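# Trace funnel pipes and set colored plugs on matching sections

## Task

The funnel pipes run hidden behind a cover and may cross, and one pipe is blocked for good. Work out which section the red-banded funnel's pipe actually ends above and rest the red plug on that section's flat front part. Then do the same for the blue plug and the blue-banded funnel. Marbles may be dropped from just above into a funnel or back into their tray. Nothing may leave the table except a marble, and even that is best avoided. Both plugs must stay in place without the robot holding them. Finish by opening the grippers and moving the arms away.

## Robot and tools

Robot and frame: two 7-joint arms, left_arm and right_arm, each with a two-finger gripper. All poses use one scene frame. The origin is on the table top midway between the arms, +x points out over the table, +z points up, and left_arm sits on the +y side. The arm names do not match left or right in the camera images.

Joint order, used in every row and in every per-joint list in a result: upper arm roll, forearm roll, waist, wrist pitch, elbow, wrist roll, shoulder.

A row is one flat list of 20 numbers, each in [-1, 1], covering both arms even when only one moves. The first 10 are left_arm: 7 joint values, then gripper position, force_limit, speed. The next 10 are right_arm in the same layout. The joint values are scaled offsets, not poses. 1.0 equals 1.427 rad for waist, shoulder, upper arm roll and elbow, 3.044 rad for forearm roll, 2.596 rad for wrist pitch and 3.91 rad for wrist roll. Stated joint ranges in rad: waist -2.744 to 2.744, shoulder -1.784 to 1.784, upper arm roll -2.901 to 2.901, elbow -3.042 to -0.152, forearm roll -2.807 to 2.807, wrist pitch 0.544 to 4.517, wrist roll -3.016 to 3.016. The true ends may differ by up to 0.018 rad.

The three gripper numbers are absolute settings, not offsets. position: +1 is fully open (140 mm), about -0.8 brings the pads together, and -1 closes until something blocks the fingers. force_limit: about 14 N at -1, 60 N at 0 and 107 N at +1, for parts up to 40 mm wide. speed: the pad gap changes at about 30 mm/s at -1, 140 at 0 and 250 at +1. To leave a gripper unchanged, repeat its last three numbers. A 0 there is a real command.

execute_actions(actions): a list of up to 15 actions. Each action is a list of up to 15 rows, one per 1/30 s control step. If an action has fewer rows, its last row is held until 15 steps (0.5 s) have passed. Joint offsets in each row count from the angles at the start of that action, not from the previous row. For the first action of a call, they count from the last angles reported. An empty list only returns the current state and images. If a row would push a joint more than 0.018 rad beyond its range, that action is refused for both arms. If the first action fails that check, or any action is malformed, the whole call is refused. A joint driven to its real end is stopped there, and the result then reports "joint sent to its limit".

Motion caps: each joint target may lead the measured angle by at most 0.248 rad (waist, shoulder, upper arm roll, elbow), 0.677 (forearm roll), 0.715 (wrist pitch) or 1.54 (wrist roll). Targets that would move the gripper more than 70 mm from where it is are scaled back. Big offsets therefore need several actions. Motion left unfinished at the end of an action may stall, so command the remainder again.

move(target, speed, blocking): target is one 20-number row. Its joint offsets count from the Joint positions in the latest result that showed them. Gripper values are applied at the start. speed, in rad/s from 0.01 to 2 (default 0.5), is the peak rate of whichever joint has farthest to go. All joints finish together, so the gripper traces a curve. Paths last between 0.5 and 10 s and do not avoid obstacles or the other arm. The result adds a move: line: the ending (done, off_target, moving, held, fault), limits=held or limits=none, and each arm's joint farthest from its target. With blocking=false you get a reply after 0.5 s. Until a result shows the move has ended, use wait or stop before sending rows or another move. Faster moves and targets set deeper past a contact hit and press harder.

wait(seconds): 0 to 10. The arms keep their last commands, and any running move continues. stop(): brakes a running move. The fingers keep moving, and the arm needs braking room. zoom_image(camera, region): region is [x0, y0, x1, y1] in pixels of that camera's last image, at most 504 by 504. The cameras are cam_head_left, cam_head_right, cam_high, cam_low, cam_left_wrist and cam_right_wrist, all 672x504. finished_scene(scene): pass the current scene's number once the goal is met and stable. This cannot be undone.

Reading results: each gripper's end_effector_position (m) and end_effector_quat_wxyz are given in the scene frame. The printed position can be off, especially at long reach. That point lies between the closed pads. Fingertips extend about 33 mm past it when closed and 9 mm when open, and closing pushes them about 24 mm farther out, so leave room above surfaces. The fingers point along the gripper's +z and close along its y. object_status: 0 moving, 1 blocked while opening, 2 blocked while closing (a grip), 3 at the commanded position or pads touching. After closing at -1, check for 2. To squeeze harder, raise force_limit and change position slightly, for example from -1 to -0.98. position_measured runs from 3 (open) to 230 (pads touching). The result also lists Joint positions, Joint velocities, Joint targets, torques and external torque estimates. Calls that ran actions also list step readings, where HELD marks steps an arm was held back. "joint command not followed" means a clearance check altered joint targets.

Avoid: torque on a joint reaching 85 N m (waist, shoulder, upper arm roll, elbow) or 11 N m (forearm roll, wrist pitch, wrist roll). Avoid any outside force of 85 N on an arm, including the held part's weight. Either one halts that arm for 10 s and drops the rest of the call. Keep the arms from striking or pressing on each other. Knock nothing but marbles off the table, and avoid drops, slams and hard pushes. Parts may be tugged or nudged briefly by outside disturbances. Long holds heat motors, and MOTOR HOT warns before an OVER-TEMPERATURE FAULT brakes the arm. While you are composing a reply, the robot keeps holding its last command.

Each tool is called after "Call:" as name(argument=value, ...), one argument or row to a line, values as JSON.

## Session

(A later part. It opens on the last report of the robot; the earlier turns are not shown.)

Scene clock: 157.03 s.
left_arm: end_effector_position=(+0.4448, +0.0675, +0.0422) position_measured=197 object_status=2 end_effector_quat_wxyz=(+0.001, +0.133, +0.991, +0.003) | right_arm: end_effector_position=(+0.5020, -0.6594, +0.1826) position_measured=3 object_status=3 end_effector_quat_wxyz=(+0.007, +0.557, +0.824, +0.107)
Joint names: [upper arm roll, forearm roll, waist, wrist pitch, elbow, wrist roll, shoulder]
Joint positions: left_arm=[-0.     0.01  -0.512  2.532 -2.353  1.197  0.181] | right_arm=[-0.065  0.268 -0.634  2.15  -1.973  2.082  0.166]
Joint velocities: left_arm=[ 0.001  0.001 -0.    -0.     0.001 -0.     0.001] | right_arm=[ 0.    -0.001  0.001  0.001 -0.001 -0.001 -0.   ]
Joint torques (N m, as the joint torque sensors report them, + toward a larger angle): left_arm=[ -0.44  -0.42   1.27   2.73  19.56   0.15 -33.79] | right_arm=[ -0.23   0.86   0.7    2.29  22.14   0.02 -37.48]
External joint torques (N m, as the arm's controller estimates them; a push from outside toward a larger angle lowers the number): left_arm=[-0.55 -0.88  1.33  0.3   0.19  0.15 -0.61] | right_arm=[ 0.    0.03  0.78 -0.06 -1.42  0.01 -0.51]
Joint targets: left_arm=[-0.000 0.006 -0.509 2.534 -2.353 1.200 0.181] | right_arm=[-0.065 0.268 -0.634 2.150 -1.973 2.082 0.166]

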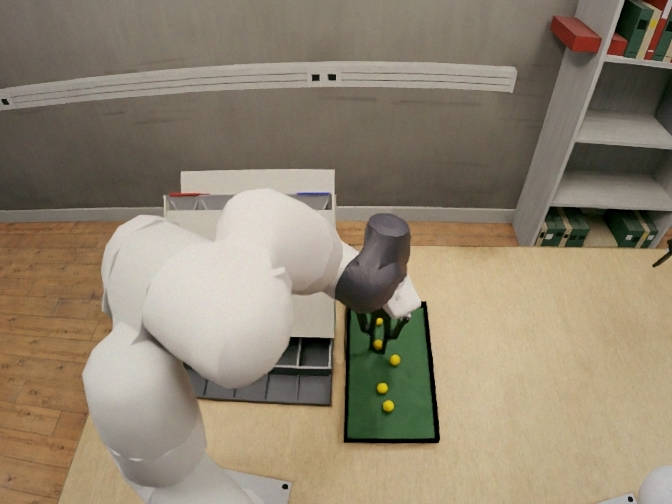

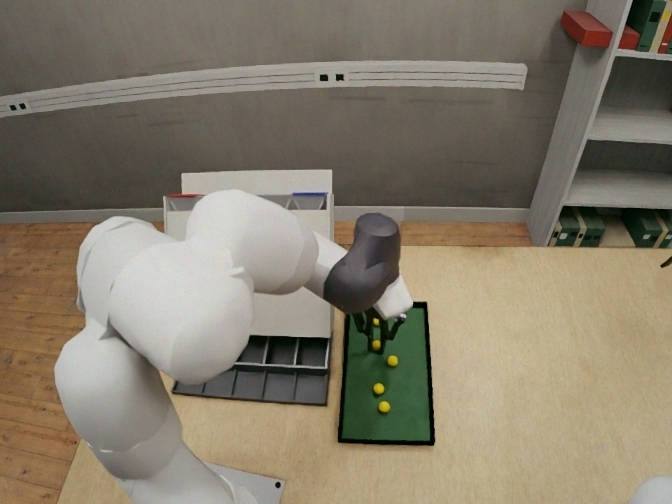

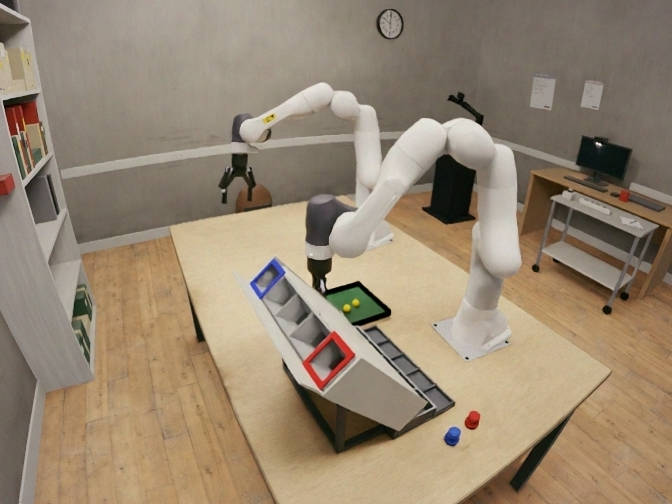

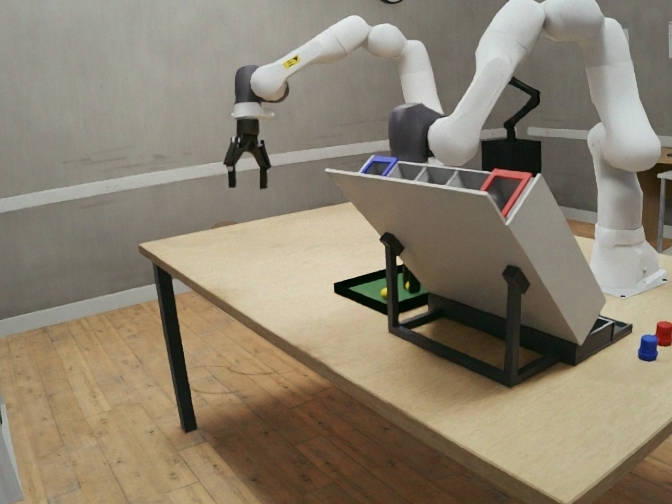

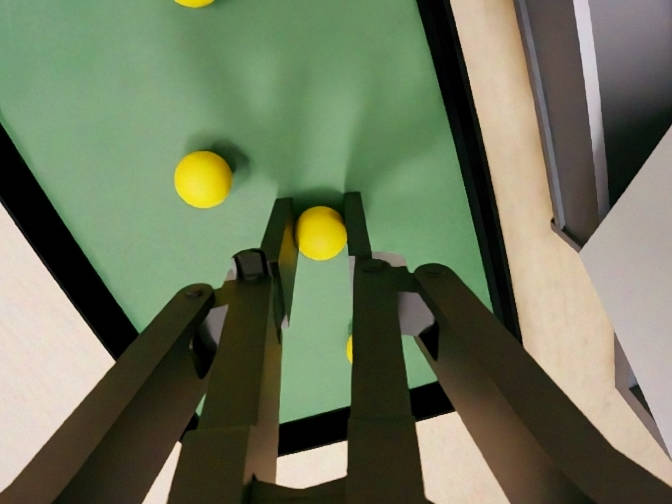

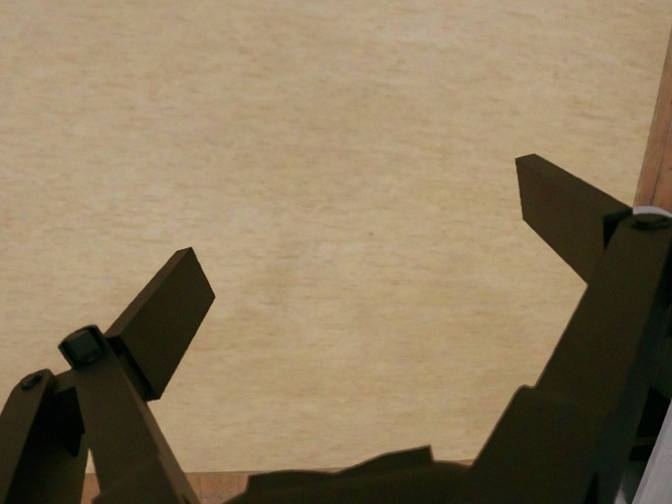

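Call:
move(
  target=[0,-0.0013,0.1696,-0.2862,0.5914,0.0008,-0.0568,-1,-0.4,-0.3,0,0,0,0,0,0,0,1,0,0],
  speed=1.35,
)

Scene clock: 163.13 s.
left_arm: end_effector_position=(+0.6285, +0.1281, +0.4070) position_measured=197 object_status=2 end_effector_quat_wxyz=(+0.084, +0.008, +0.996, -0.028) | right_arm: end_effector_position=(+0.5020, -0.6594, +0.1826) position_measured=3 object_status=3 end_effector_quat_wxyz=(+0.007, +0.557, +0.824, +0.107)
Joint names: [upper arm roll, forearm roll, waist, wrist pitch, elbow, wrist roll, shoulder]
Joint positions: left_arm=[ 0.001  0.01  -0.269  1.791 -1.511  1.197  0.103] | right_arm=[-0.065  0.268 -0.634  2.15  -1.973  2.082  0.166]
Joint velocities: left_arm=[-0.    -0.     0.    -0.003  0.001  0.001 -0.   ] | right_arm=[ 0.001  0.    -0.     0.001 -0.     0.001 -0.   ]
Joint torques (N m, as the joint torque sensors report them, + toward a larger angle): left_arm=[ -1.42  -0.1    0.01   2.56  25.31   0.2  -36.65] | right_arm=[ -0.26   0.87   0.42   2.33  21.91   0.04 -37.53]
External joint torques (N m, as the arm's controller estimates them; a push from outside toward a larger angle lowers the number): left_arm=[-1.61 -0.93 -0.09 -0.27  1.08  0.2  -1.14] | right_arm=[-0.16  0.04  0.35 -0.02 -1.7   0.02 -0.57]
Joint targets: left_arm=[-0.000 0.006 -0.270 1.789 -1.509 1.200 0.100] | right_arm=[-0.065 0.268 -0.634 2.150 -1.973 2.082 0.166]
move: done; limits=none; left_arm: farthest joint: the forearm roll, 0.004 radians from its target (0.004 radians at the start); right_arm: farthest joint: the waist, 0.000 radians from its target (0.000 radians at the start)

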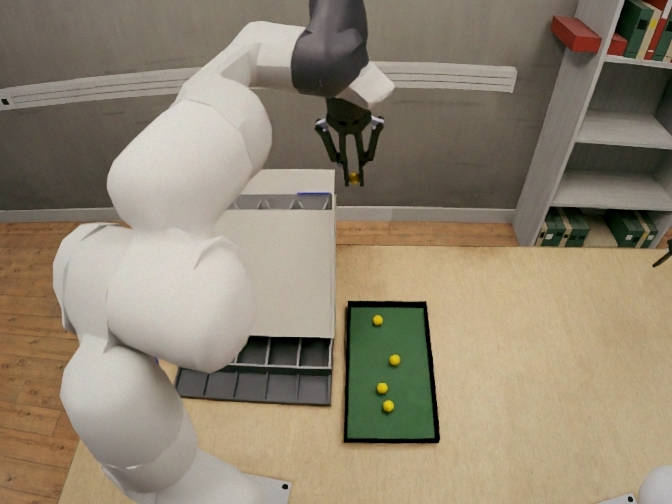

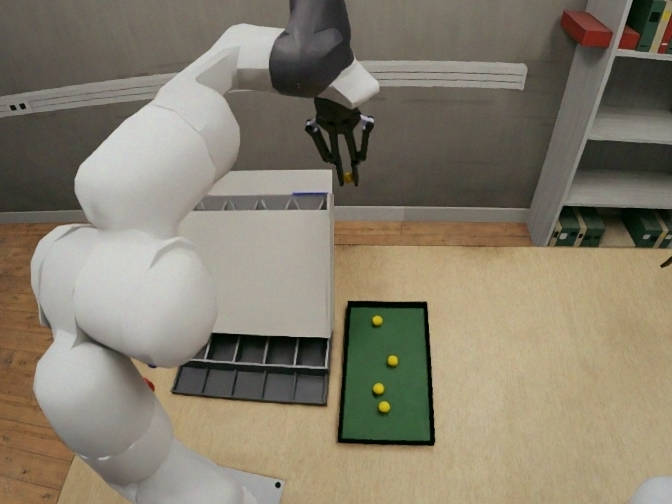

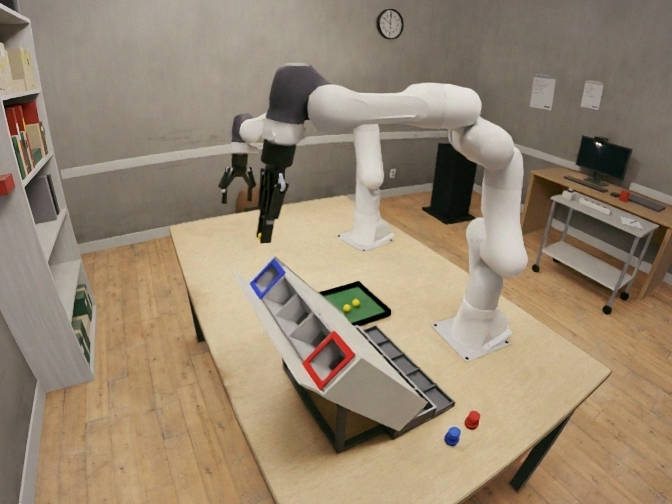

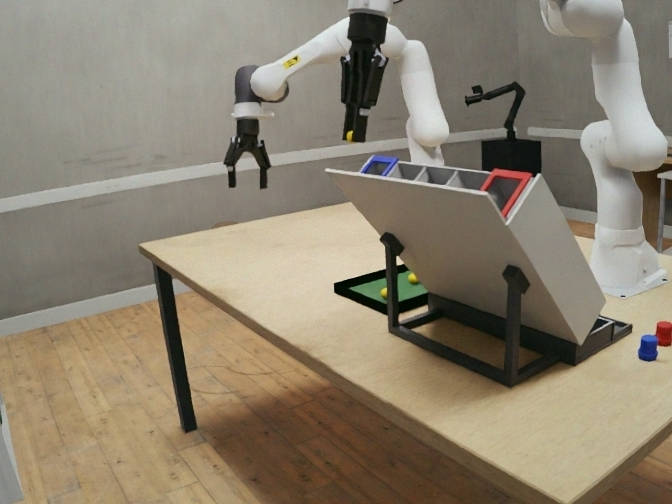

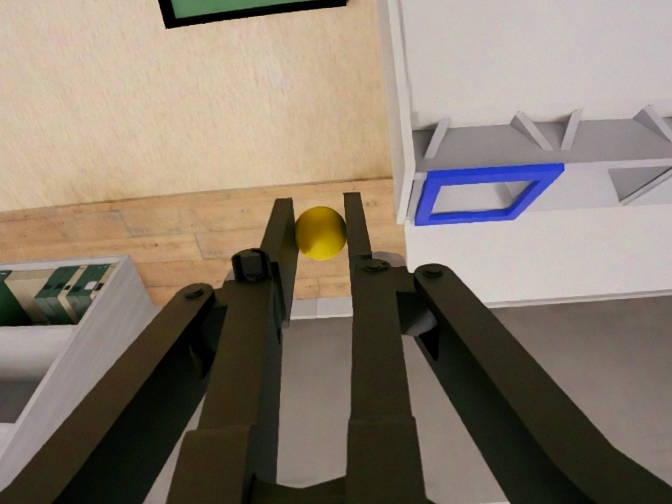

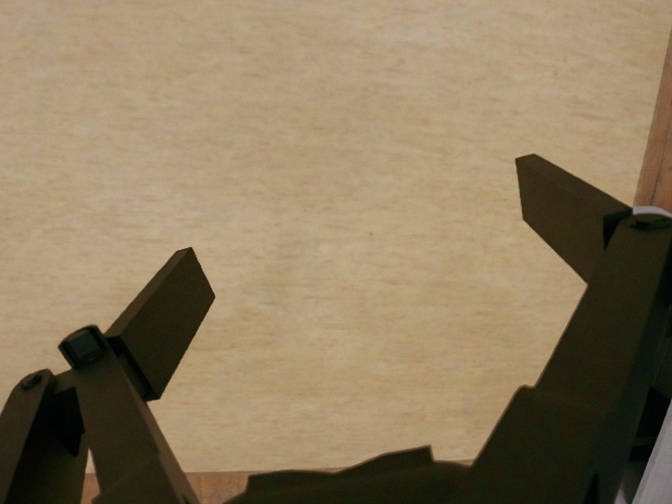

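Call:
execute_actions(
  actions=[
    [[-0.0007,-0.0013,0.0015,-0.0008,0.0014,0.0008,-0.001,-1,-0.4,-0.3,0,0,0,0,0,0,0,1,0,0],[-0.0007,-0.0013,0.0059,-0.0008,0.0014,0.0008,-0.001,-1,-0.4,-0.3,0,0,0,0,0,0,0,1,0,0],[-0.0007,-0.0013,0.013,-0.0008,0.0014,0.0008,-0.001,-1,-0.4,-0.3,0,0,0,0,0,0,0,1,0,0],[-0.0007,-0.0013,0.0224,-0.0008,0.0014,0.0008,0,-1,-0.4,-0.3,0,0,0,0,0,0,0,1,0,0],[-0.0007,-0.0013,0.0334,-0.0008,0.0014,0.0008,0.0005,-1,-0.4,-0.3,0,0,0,0,0,0,0,1,0,0],[-0.0007,-0.0013,0.0455,-0.0008,0.0014,0.0008,0.0013,-1,-0.4,-0.3,0,0,0,0,0,0,0,1,0,0],[-0.0007,-0.0013,0.058,-0.0008,0.0014,0.0008,0.0025,-1,-0.4,-0.3,0,0,0,0,0,0,0,1,0,0],[-0.0007,-0.0013,0.0701,-0.0008,0.0014,0.0008,0.0041,-1,-0.4,-0.3,0,0,0,0,0,0,0,1,0,0],[-0.0007,-0.0013,0.0811,-0.0008,0.0014,0.0008,0.006,-1,-0.4,-0.3,0,0,0,0,0,0,0,1,0,0],[-0.0007,-0.0013,0.0905,-0.0008,0.0014,0.0008,0.008,-1,-0.4,-0.3,0,0,0,0,0,0,0,1,0,0],[-0.0007,-0.0013,0.0976,-0.0008,0.0014,0.0008,0.0099,-1,-0.4,-0.3,0,0,0,0,0,0,0,1,0,0],[-0.0007,-0.0013,0.102,-0.0008,0.0014,0.0008,0.0116,-1,-0.4,-0.3,0,0,0,0,0,0,0,1,0,0],[-0.0007,-0.0013,0.1035,-0.0008,0.0014,0.0008,0.013,-1,-0.4,-0.3,0,0,0,0,0,0,0,1,0,0],[-0.0007,-0.0013,0.1035,-0.0008,0.0014,0.0008,0.014,-1,-0.4,-0.3,0,0,0,0,0,0,0,1,0,0],[-0.0007,-0.0013,0.1035,-0.0008,0.0014,0.0008,0.0145,-1,-0.4,-0.3,0,0,0,0,0,0,0,1,0,0]],
  ],
)

Scene clock: 193.97 s.
left_arm: end_effector_position=(+0.6585, +0.2187, +0.3972) position_measured=197 object_status=2 end_effector_quat_wxyz=(+0.079, -0.066, +0.995, -0.020) | right_arm: end_effector_position=(+0.5020, -0.6594, +0.1826) position_measured=3 object_status=3 end_effector_quat_wxyz=(+0.007, +0.557, +0.824, +0.107)
Joint names: [upper arm roll, forearm roll, waist, wrist pitch, elbow, wrist roll, shoulder]
Joint positions: left_arm=[ 0.005  0.01  -0.125  1.79  -1.51   1.197  0.118] | right_arm=[-0.065  0.268 -0.634  2.15  -1.973  2.082  0.166]
Joint velocities: left_arm=[ 0.019 -0.001  0.12  -0.     0.     0.002  0.065] | right_arm=[-0.001 -0.    -0.    -0.001  0.001  0.001  0.001]
Joint torques (N m, as the joint torque sensors report them, + toward a larger angle): left_arm=[ -4.76   0.05  -3.52   2.58  24.43   0.17 -37.37] | right_arm=[ -0.27   0.82   1.01   2.34  21.79   0.05 -37.49]
External joint torques (N m, as the arm's controller estimates them; a push from outside toward a larger angle lowers the number): left_arm=[-0.12 -0.4   1.76 -0.28 -0.43  0.18  0.03] | right_arm=[-0.02 -0.01  1.11  0.   -1.69  0.03 -0.69]
Joint targets: left_arm=[-0.000 0.006 -0.121 1.789 -1.509 1.200 0.123] | right_arm=[-0.065 0.268 -0.634 2.150 -1.973 2.082 0.166]
Step readings (joint positions):
0: left_arm=[0.001 0.010 -0.269 1.790 -1.511 1.197 0.103] | right_arm=[-0.065 0.268 -0.634 2.150 -1.973 2.082 0.166]
1: left_arm=[0.001 0.010 -0.269 1.790 -1.511 1.197 0.103] | right_arm=[-0.065 0.268 -0.634 2.150 -1.973 2.082 0.166]
2: left_arm=[0.000 0.010 -0.268 1.790 -1.511 1.197 0.103] | right_arm=[-0.065 0.268 -0.634 2.150 -1.973 2.082 0.166]
4: left_arm=[-0.002 0.010 -0.260 1.790 -1.511 1.197 0.103] | right_arm=[-0.065 0.268 -0.634 2.150 -1.973 2.082 0.166]
8: left_arm=[-0.005 0.010 -0.211 1.790 -1.511 1.197 0.103] | right_arm=[-0.065 0.268 -0.634 2.150 -1.973 2.082 0.166]
15: Joint positions above

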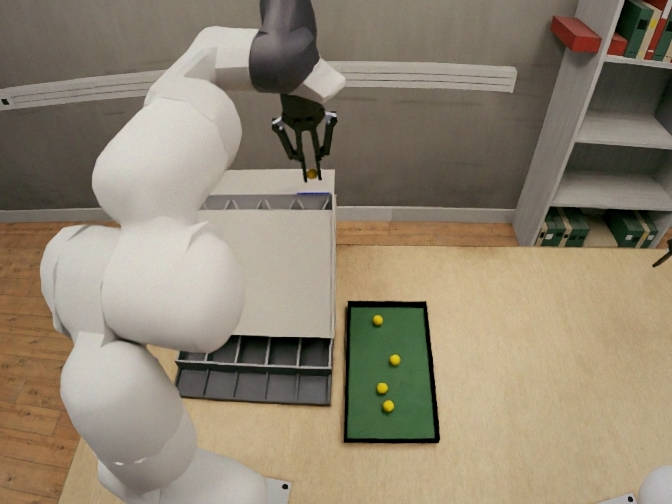

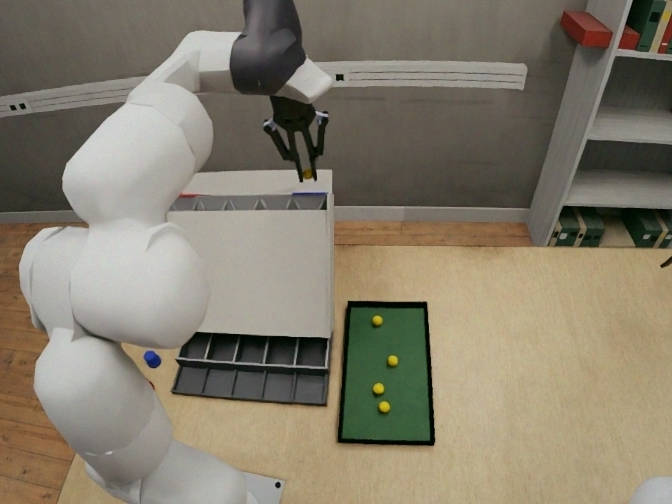

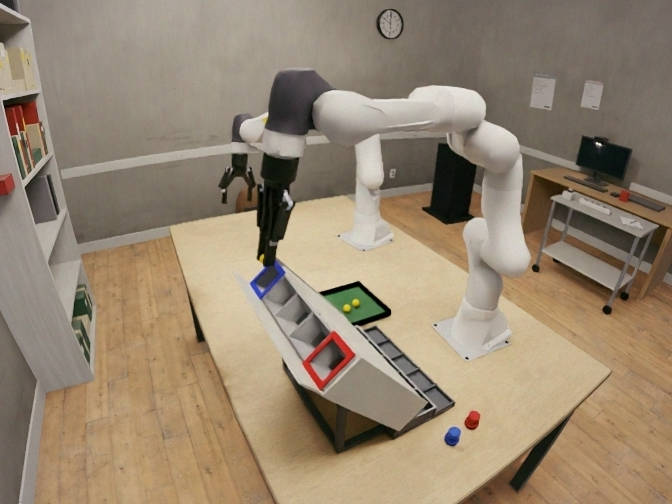

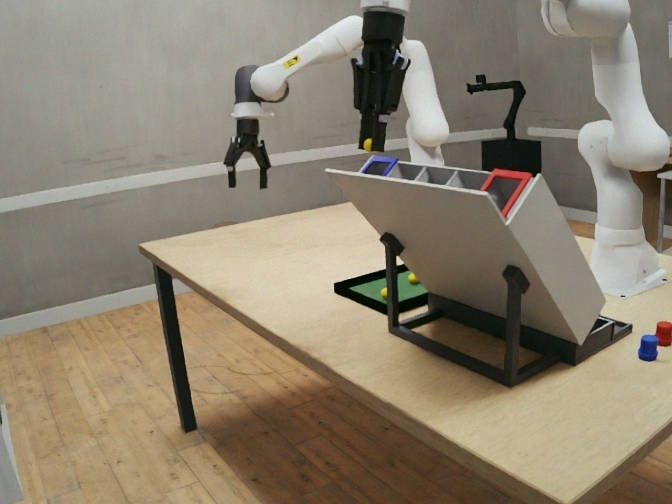

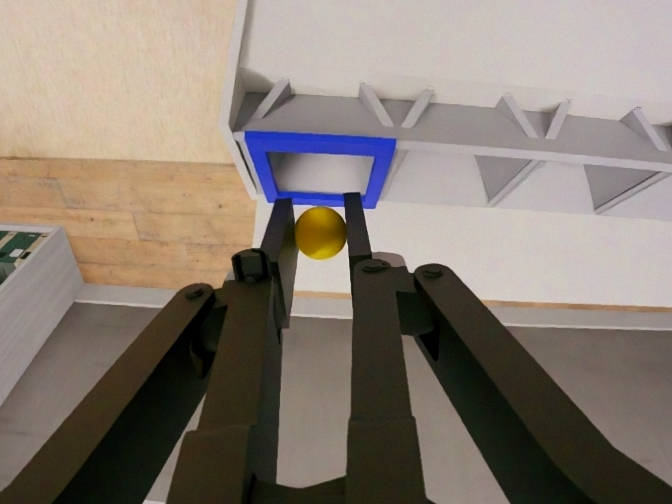

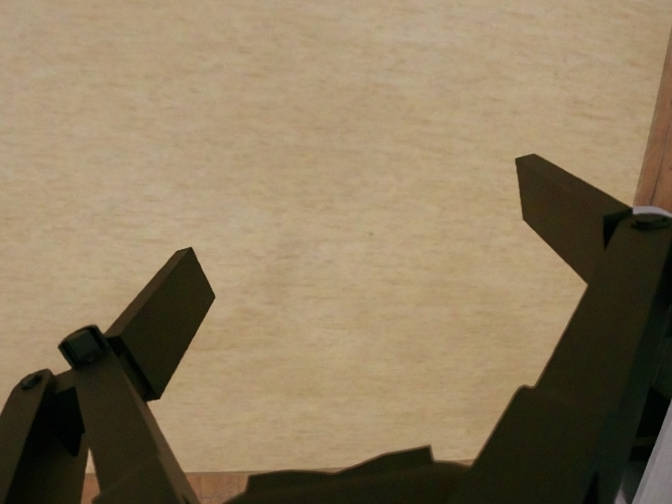

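Call:
execute_actions(
  actions=[
    [[-0.0035,-0.0013,0.0028,-0.0004,0.0007,0.0008,0.0035,-0.2,-0.4,0.5,0,0,0,0,0,0,0,1,0,0],[-0.0035,-0.0013,0.0028,-0.0004,0.0007,0.0008,0.0035,-0.2,-0.4,0.5,0,0,0,0,0,0,0,1,0,0],[-0.0035,-0.0013,0.0028,-0.0004,0.0007,0.0008,0.0035,-0.2,-0.4,0.5,0,0,0,0,0,0,0,1,0,0],[-0.0035,-0.0013,0.0028,-0.0004,0.0007,0.0008,0.0035,-0.2,-0.4,0.5,0,0,0,0,0,0,0,1,0,0],[-0.0035,-0.0013,0.0009,-0.0004,0.0007,0.0008,0.0021,-0.2,-0.4,0.5,0,0,0,0,0,0,0,1,0,0],[-0.0035,-0.0013,-0.0047,-0.0004,0.0007,0.0008,0,-0.2,-0.4,0.5,0,0,0,0,0,0,0,1,0,0],[-0.0035,-0.0013,-0.0138,-0.0004,0.0007,0.0008,-0.0028,-0.2,-0.4,0.5,0,0,0,0,0,0,0,1,0,0],[-0.0035,-0.0013,-0.0262,-0.0004,0.0007,0.0008,-0.0049,-0.2,-0.4,0.5,0,0,0,0,0,0,0,1,0,0],[-0.0035,-0.0013,-0.0413,-0.0004,0.0007,0.0008,-0.0063,-0.2,-0.4,0.5,0,0,0,0,0,0,0,1,0,0],[-0.0035,-0.0013,-0.0587,-0.0004,0.0007,0.0008,-0.007,-0.2,-0.4,0.5,0,0,0,0,0,0,0,1,0,0],[-0.0035,-0.0013,-0.0778,-0.0004,0.0007,0.0008,-0.007,-0.2,-0.4,0.5,0,0,0,0,0,0,0,1,0,0],[-0.0035,-0.0013,-0.0979,0,-0.0013,0.0008,-0.0062,-0.2,-0.4,0.5,0,0,0,0,0,0,0,1,0,0],[-0.0035,-0.0013,-0.1184,0.0061,-0.0074,0.0008,-0.004,-0.2,-0.4,0.5,0,0,0,0,0,0,0,1,0,0],[-0.0035,-0.0013,-0.1385,0.0189,-0.0172,0.0008,-0.0004,-0.2,-0.4,0.5,0,0,0,0,0,0,0,1,0,0],[-0.0035,-0.0013,-0.1576,0.0333,-0.0306,0.0008,0.0046,-0.2,-0.4,0.5,0,0,0,0,0,0,0,1,0,0]],
    [[-0.002,-0.0013,-0.0646,0.0396,-0.042,0.0008,0.015,-0.2,-0.4,0.5,0,0,0,0,0,0,0,1,0,0],[-0.002,-0.0013,-0.0797,0.0555,-0.0612,0.0008,0.0221,-0.2,-0.4,0.5,0,0,0,0,0,0,0,1,0,0],[-0.002,-0.0013,-0.0921,0.0717,-0.0822,0.0008,0.0299,-0.2,-0.4,0.5,0,0,0,0,0,0,0,1,0,0],[-0.002,-0.0013,-0.1012,0.0874,-0.1047,0.0008,0.0383,-0.2,-0.4,0.5,0,0,0,0,0,0,0,1,0,0],[-0.002,-0.0013,-0.1068,0.1021,-0.1279,0.0008,0.047,-0.2,-0.4,0.5,0,0,0,0,0,0,0,1,0,0],[-0.002,-0.0013,-0.1087,0.1155,-0.1511,0.0008,0.0556,-0.2,-0.4,0.5,0,0,0,0,0,0,0,1,0,0],[-0.002,-0.0013,-0.1087,0.1273,-0.1736,0.0008,0.064,-0.2,-0.4,0.5,0,0,0,0,0,0,0,1,0,0],[-0.002,-0.0013,-0.1087,0.1368,-0.1947,0.0008,0.0718,-0.2,-0.4,0.5,0,0,0,0,0,0,0,1,0,0],[-0.002,-0.0013,-0.1087,0.1441,-0.2137,0.0008,0.0789,-0.2,-0.4,0.5,0,0,0,0,0,0,0,1,0,0],[-0.002,-0.0013,-0.1087,0.1487,-0.2301,0.0008,0.0851,-0.2,-0.4,0.5,0,0,0,0,0,0,0,1,0,0],[-0.002,-0.0013,-0.1087,0.1506,-0.2435,0.0008,0.09,-0.2,-0.4,0.5,0,0,0,0,0,0,0,1,0,0],[-0.002,-0.0013,-0.1087,0.1497,-0.2533,0.0008,0.0937,-0.2,-0.4,0.5,0,0,0,0,0,0,0,1,0,0],[-0.002,-0.0013,-0.1087,0.146,-0.2594,0.0008,0.0959,-0.2,-0.4,0.5,0,0,0,0,0,0,0,1,0,0],[-0.002,-0.0013,-0.1087,0.1397,-0.2614,0.0008,0.0967,-0.2,-0.4,0.5,0,0,0,0,0,0,0,1,0,0],[-0.002,-0.0013,-0.1087,0.1258,-0.2614,0.0008,0.0967,-0.2,-0.4,0.5,0,0,0,0,0,0,0,1,0,0]],
  ],
)

Scene clock: 287.50 s.
left_arm: end_effector_position=(+0.5527, +0.0466, +0.1602) position_measured=154 object_status=3 end_effector_quat_wxyz=(-0.001, +0.094, +0.996, +0.005) | right_arm: end_effector_position=(+0.5020, -0.6594, +0.1826) position_measured=3 object_status=3 end_effector_quat_wxyz=(+0.007, +0.557, +0.824, +0.107)
Joint names: [upper arm roll, forearm roll, waist, wrist pitch, elbow, wrist roll, shoulder]
Joint positions: left_arm=[ 0.001  0.01  -0.438  2.137 -1.886  1.197  0.256] | right_arm=[-0.065  0.268 -0.634  2.15  -1.973  2.082  0.166]
Joint velocities: left_arm=[ 0.018 -0.    -0.    -0.014 -0.261 -0.     0.12 ] | right_arm=[ 0.001  0.001 -0.001 -0.001  0.001 -0.002  0.001]
Joint torques (N m, as the joint torque sensors report them, + toward a larger angle): left_arm=[  0.18  -0.23   0.19   3.15  30.21   0.15 -48.49] | right_arm=[ -0.23   0.82   0.8    2.3   21.88   0.03 -37.3 ]
External joint torques (N m, as the arm's controller estimates them; a push from outside toward a larger angle lowers the number): left_arm=[ 0.36 -1.    0.76 -0.23 -0.58  0.15  2.38] | right_arm=[-0.04 -0.02  0.83 -0.05 -1.7   0.01 -0.36]
External joint torques at the end of the 1st action: left_arm=[-1.9  -0.75 -1.65  0.3  -1.03  0.05  0.41] | right_arm=[-0.11  0.01  0.65 -0.01 -1.71  0.06 -0.42]
Joint targets: left_arm=[0.003 0.006 -0.437 2.140 -1.897 1.200 0.249] | right_arm=[-0.065 0.268 -0.634 2.150 -1.973 2.082 0.166]
Step readings (joint positions; steps 1 to 15: 1st action; 16 to 30: 2nd action):
0: left_arm=[0.001 0.010 -0.121 1.790 -1.510 1.197 0.122] | right_arm=[-0.065 0.268 -0.634 2.150 -1.973 2.082 0.166]
1: left_arm=[0.001 0.010 -0.121 1.790 -1.510 1.197 0.122] | right_arm=[-0.065 0.268 -0.634 2.150 -1.973 2.082 0.166]
2: left_arm=[0.001 0.010 -0.121 1.790 -1.510 1.197 0.122] | right_arm=[-0.065 0.268 -0.634 2.150 -1.973 2.082 0.166]
4: left_arm=[0.001 0.010 -0.121 1.790 -1.510 1.197 0.122] | right_arm=[-0.065 0.268 -0.634 2.150 -1.973 2.082 0.166]
8: left_arm=[0.004 0.010 -0.133 1.790 -1.510 1.197 0.120] | right_arm=[-0.065 0.268 -0.634 2.150 -1.973 2.082 0.166]
15: left_arm=[0.006 0.010 -0.282 1.813 -1.524 1.197 0.111] | right_arm=[-0.065 0.268 -0.634 2.150 -1.973 2.082 0.166]
16: left_arm=[0.004 0.010 -0.310 1.831 -1.537 1.197 0.112] | right_arm=[-0.065 0.268 -0.634 2.150 -1.973 2.082 0.166]
17: left_arm=[0.003 0.010 -0.337 1.852 -1.555 1.197 0.114] | right_arm=[-0.065 0.268 -0.634 2.150 -1.973 2.082 0.166]
19: left_arm=[-0.000 0.010 -0.382 1.902 -1.599 1.197 0.127] | right_arm=[-0.065 0.268 -0.634 2.150 -1.973 2.082 0.166]
23: left_arm=[-0.005 0.010 -0.431 2.022 -1.720 1.197 0.174] | right_arm=[-0.065 0.268 -0.634 2.150 -1.973 2.082 0.166]
30: Joint positions above

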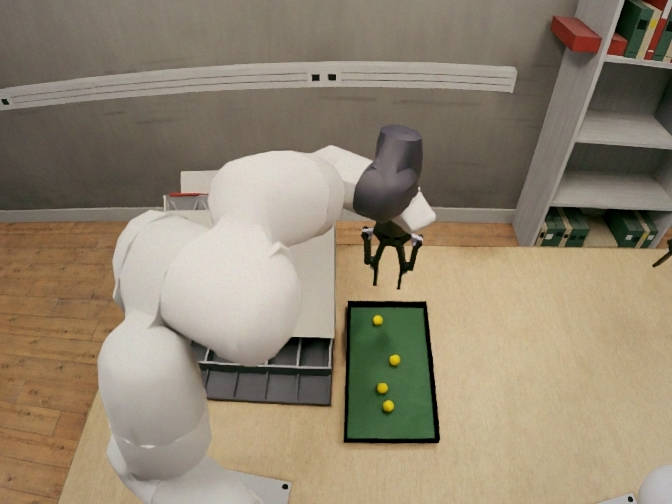

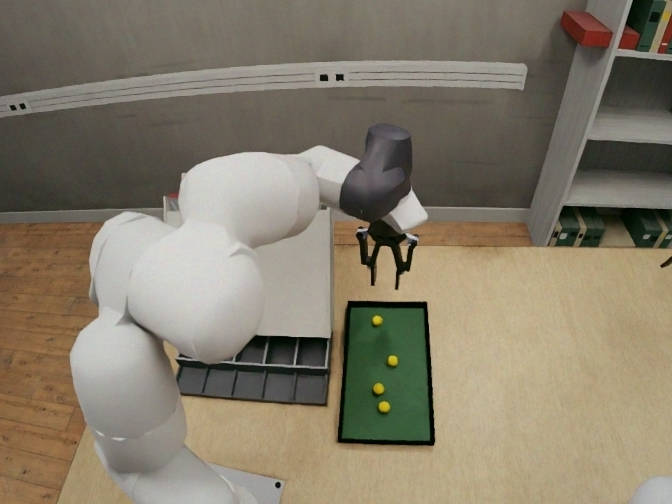

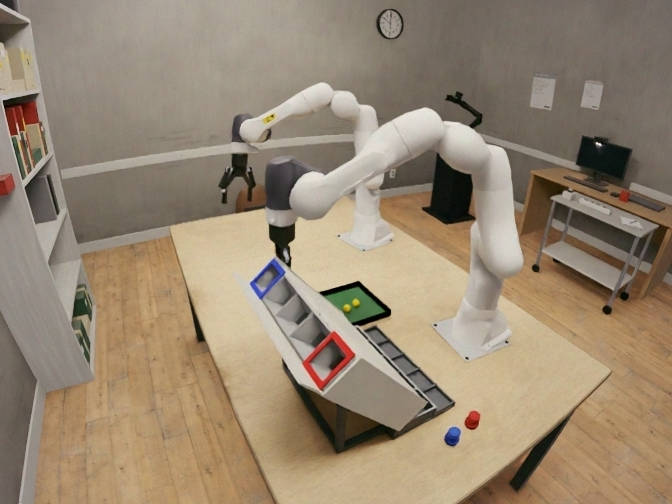

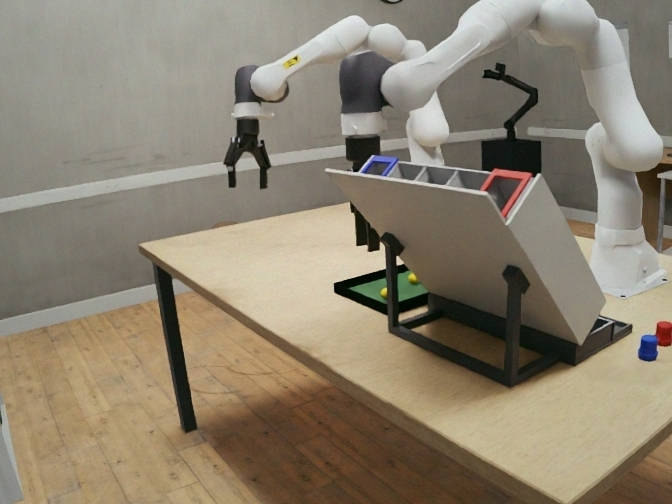

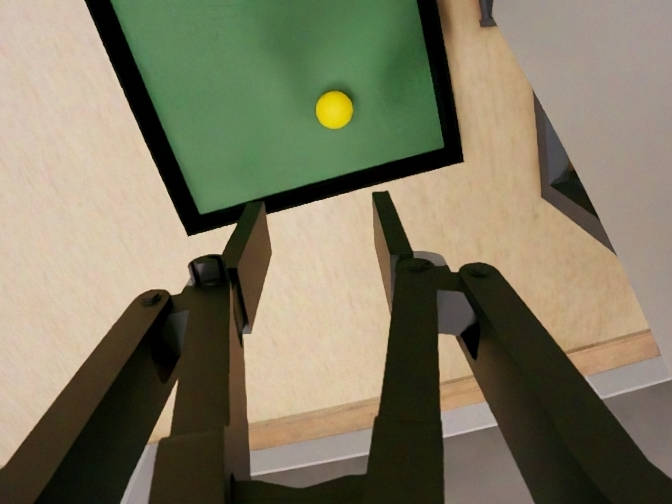

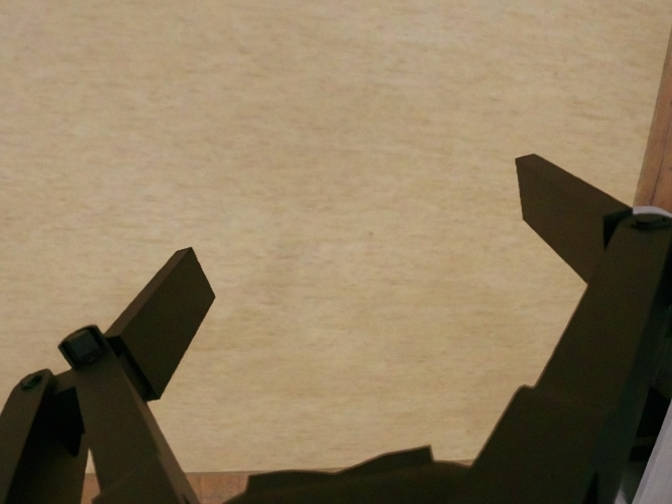

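Call:
execute_actions(
  actions=[],
)

Scene clock: 293.37 s.
left_arm: end_effector_position=(+0.5499, +0.0490, +0.1589) position_measured=154 object_status=3 end_effector_quat_wxyz=(-0.003, +0.094, +0.996, +0.006) | right_arm: end_effector_position=(+0.5020, -0.6594, +0.1826) position_measured=3 object_status=3 end_effector_quat_wxyz=(+0.007, +0.557, +0.824, +0.107)
Joint names: [upper arm roll, forearm roll, waist, wrist pitch, elbow, wrist roll, shoulder]
Joint positions: left_arm=[ 0.002  0.01  -0.438  2.138 -1.897  1.197  0.251] | right_arm=[-0.065  0.268 -0.634  2.15  -1.973  2.082  0.166]
Joint velocities: left_arm=[-0.001  0.     0.    -0.     0.001 -0.001 -0.001] | right_arm=[-0.     0.     0.001 -0.001 -0.     0.001  0.001]
Joint torques (N m, as the joint torque sensors report them, + toward a larger angle): left_arm=[  0.31  -0.19   0.9    2.71  23.63   0.1  -39.94] | right_arm=[ -0.07   0.84   0.74   2.36  21.99   0.03 -37.38]
External joint torques (N m, as the arm's controller estimates them; a push from outside toward a larger angle lowers the number): left_arm=[ 0.06 -0.87  0.9   0.28  0.18  0.1  -0.33] | right_arm=[ 0.08  0.01  0.73  0.02 -1.51  0.02 -0.57]
Joint targets: left_arm=[0.003 0.006 -0.437 2.140 -1.897 1.200 0.249] | right_arm=[-0.065 0.268 -0.634 2.150 -1.973 2.082 0.166]

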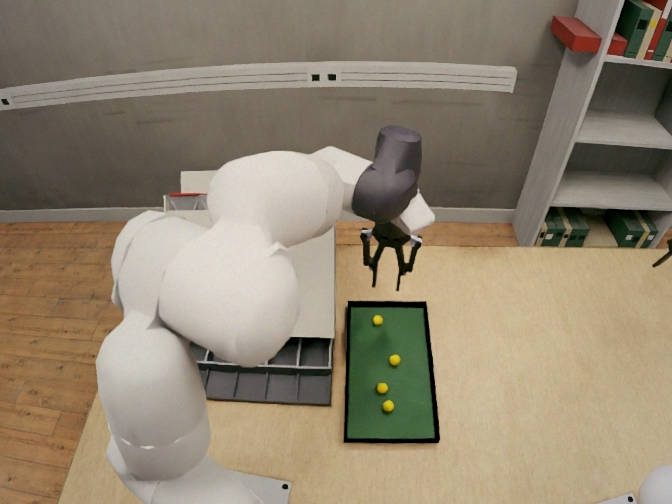

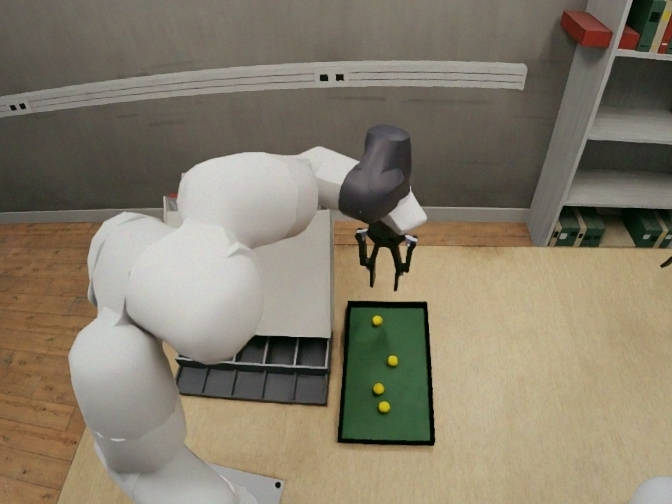

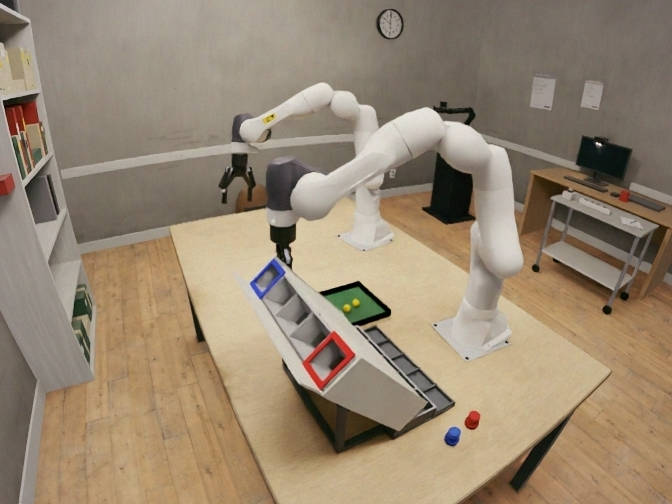

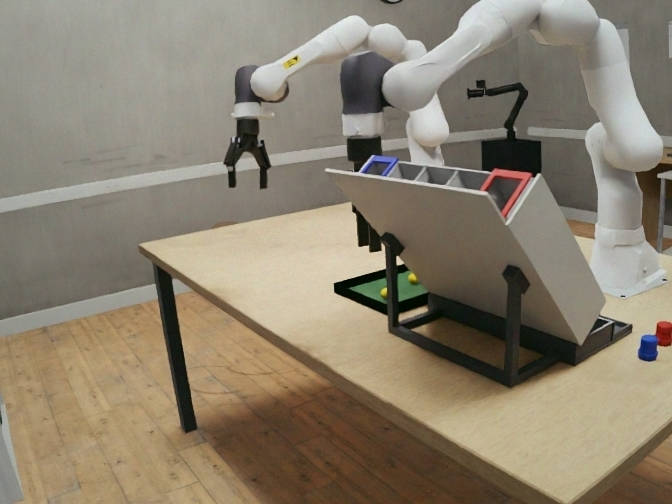

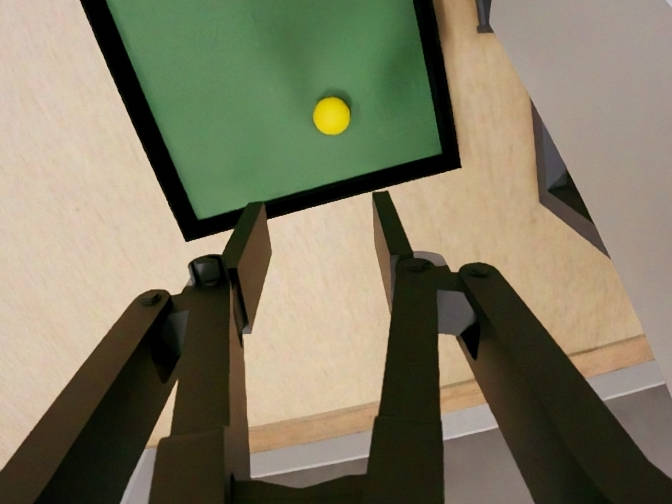

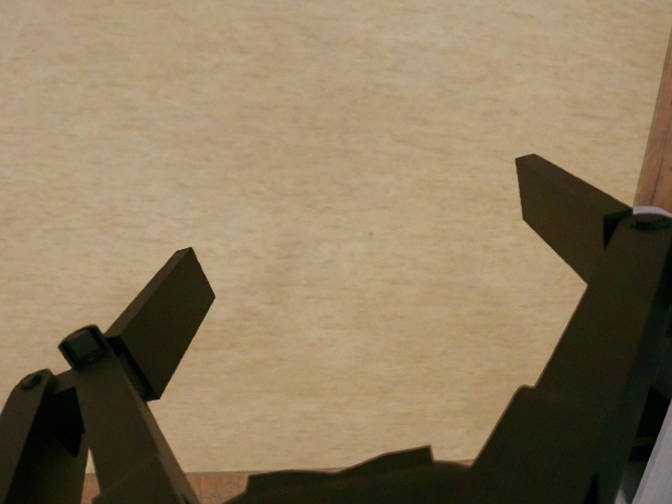

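Call:
execute_actions(
  actions=[
    [[0,-0.0013,0,0.0008,-0.0022,0.0008,0.0006,-0.2,-0.4,0.5,0,0,0,0,0,0,0,1,0,0],[-0.0005,-0.0013,-0.0005,0.0012,-0.0088,0.0008,0.0023,-0.2,-0.4,0.5,0,0,0,0,0,0,0,1,0,0],[-0.001,-0.0013,-0.001,0.006,-0.0194,0.0008,0.0052,-0.2,-0.4,0.5,0,0,0,0,0,0,0,1,0,0],[-0.0014,-0.0013,-0.0015,0.025,-0.0333,0.0008,0.0089,-0.2,-0.4,0.5,0,0,0,0,0,0,0,1,0,0],[-0.0014,-0.0013,-0.002,0.0476,-0.0498,0.0008,0.0135,-0.2,-0.4,0.5,0,0,0,0,0,0,0,1,0,0],[-0.0014,-0.0013,-0.0025,0.0714,-0.0678,0.0008,0.0186,-0.2,-0.4,0.5,0,0,0,0,0,0,0,1,0,0],[-0.0014,-0.0013,-0.003,0.094,-0.0864,0.0008,0.0242,-0.2,-0.4,0.5,0,0,0,0,0,0,0,1,0,0],[-0.0014,-0.0013,-0.0035,0.1143,-0.1044,0.0008,0.0298,-0.2,-0.4,0.5,0,0,0,0,0,0,0,1,0,0],[-0.0014,-0.0013,-0.0035,0.1321,-0.1209,0.0008,0.0353,-0.2,-0.4,0.5,0,0,0,0,0,0,0,1,0,0],[-0.0014,-0.0013,-0.0035,0.1452,-0.1348,0.0008,0.0405,-0.2,-0.4,0.5,0,0,0,0,0,0,0,1,0,0],[-0.0014,-0.0013,-0.0035,0.1535,-0.1453,0.0008,0.045,-0.2,-0.4,0.5,0,0,0,0,0,0,0,1,0,0],[-0.0014,-0.0013,-0.0035,0.1571,-0.1519,0.0008,0.0488,-0.2,-0.4,0.5,0,0,0,0,0,0,0,1,0,0],[-0.0014,-0.0013,-0.0035,0.1535,-0.1542,0.0008,0.0516,-0.2,-0.4,0.5,0,0,0,0,0,0,0,1,0,0],[-0.0014,-0.0013,-0.0035,0.1405,-0.1542,0.0008,0.0534,-0.2,-0.4,0.5,0,0,0,0,0,0,0,1,0,0],[-0.0014,-0.0013,-0.0035,0.119,-0.1542,0.0008,0.054,-1,-0.4,-0.3,0,0,0,0,0,0,0,1,0,0]],
  ],
)

Scene clock: 315.73 s.
left_arm: end_effector_position=(+0.5245, +0.0615, +0.0494) position_measured=154 object_status=0 end_effector_quat_wxyz=(+0.005, +0.097, +0.995, +0.001) | right_arm: end_effector_position=(+0.5020, -0.6594, +0.1826) position_measured=3 object_status=3 end_effector_quat_wxyz=(+0.007, +0.557, +0.824, +0.107)
Joint names: [upper arm roll, forearm roll, waist, wrist pitch, elbow, wrist roll, shoulder]
Joint positions: left_arm=[ 0.001  0.01  -0.441  2.442 -2.109  1.197  0.327] | right_arm=[-0.065  0.268 -0.634  2.15  -1.973  2.082  0.166]
Joint velocities: left_arm=[-0.001  0.001 -0.002  0.001 -0.166 -0.     0.122] | right_arm=[ 0.001 -0.001  0.     0.001  0.    -0.     0.001]
Joint torques (N m, as the joint torque sensors report them, + toward a larger angle): left_arm=[ -0.34  -0.37  -1.32   3.13  23.     0.17 -43.13] | right_arm=[  0.1    0.83   1.01   2.34  21.99   0.06 -37.77]
External joint torques (N m, as the arm's controller estimates them; a push from outside toward a larger angle lowers the number): left_arm=[-0.61 -0.93 -1.26  0.12 -1.91  0.18  2.33] | right_arm=[ 0.2   0.    0.94  0.   -1.51  0.05 -0.93]
Joint targets: left_arm=[-0.000 0.006 -0.443 2.447 -2.117 1.200 0.328] | right_arm=[-0.065 0.268 -0.634 2.150 -1.973 2.082 0.166]
Step readings (joint positions):
0: left_arm=[0.002 0.010 -0.438 2.138 -1.897 1.197 0.251] | right_arm=[-0.065 0.268 -0.634 2.150 -1.973 2.082 0.166]
1: left_arm=[0.002 0.010 -0.438 2.138 -1.897 1.197 0.251] | right_arm=[-0.065 0.268 -0.634 2.150 -1.973 2.082 0.166]
2: left_arm=[0.002 0.010 -0.438 2.138 -1.899 1.197 0.251] | right_arm=[-0.065 0.268 -0.634 2.150 -1.973 2.082 0.166]
4: left_arm=[0.002 0.010 -0.438 2.151 -1.913 1.197 0.251] | right_arm=[-0.065 0.268 -0.634 2.150 -1.973 2.082 0.166]
8: left_arm=[0.001 0.010 -0.439 2.264 -1.988 1.197 0.267] | right_arm=[-0.065 0.268 -0.634 2.150 -1.973 2.082 0.166]
15: Joint positions above

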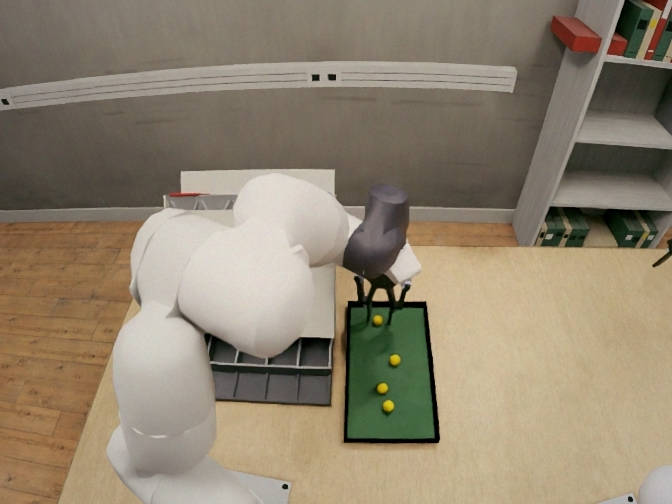

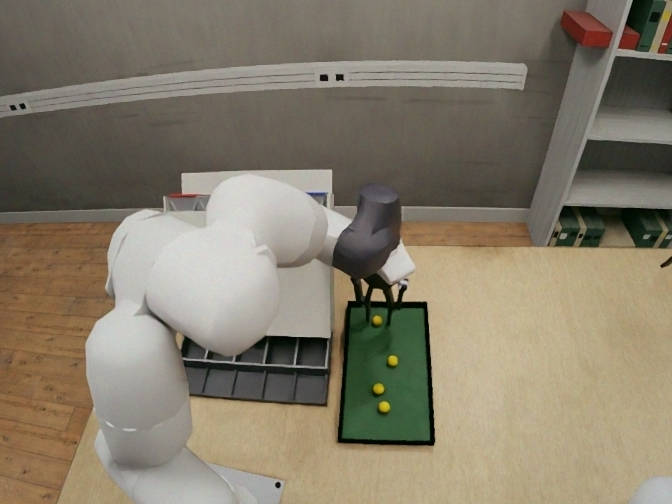

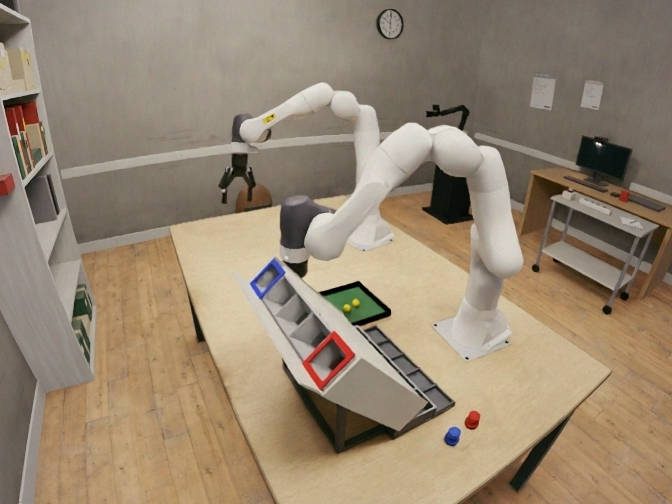

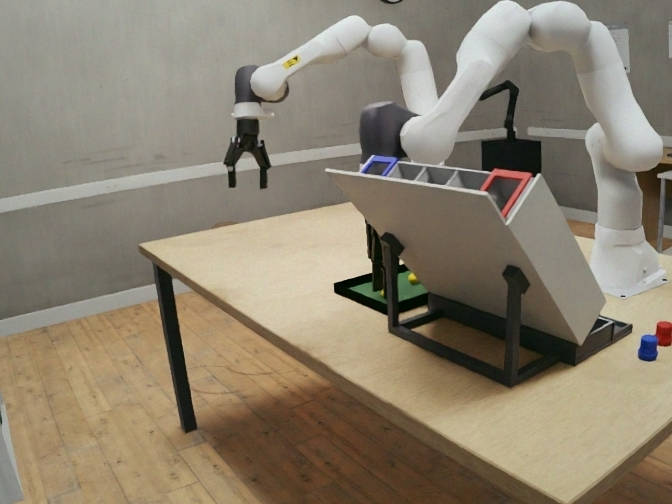

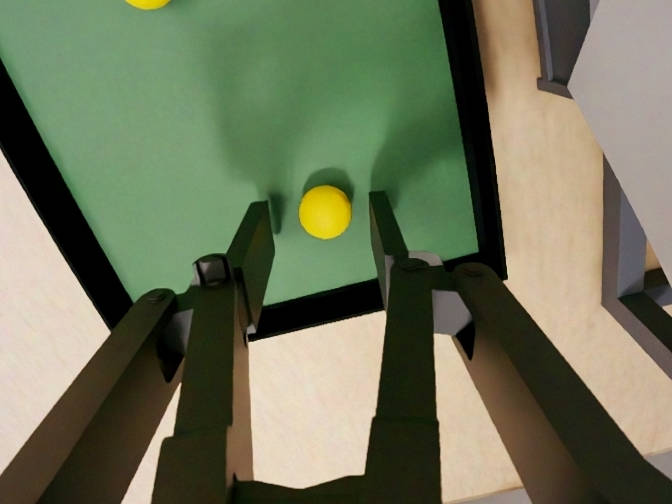

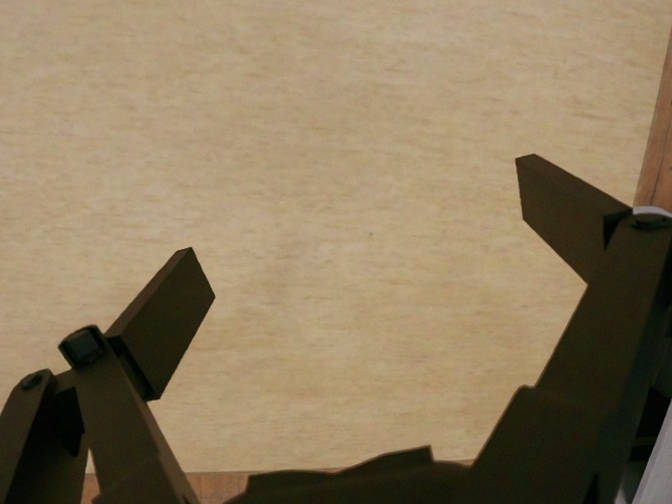

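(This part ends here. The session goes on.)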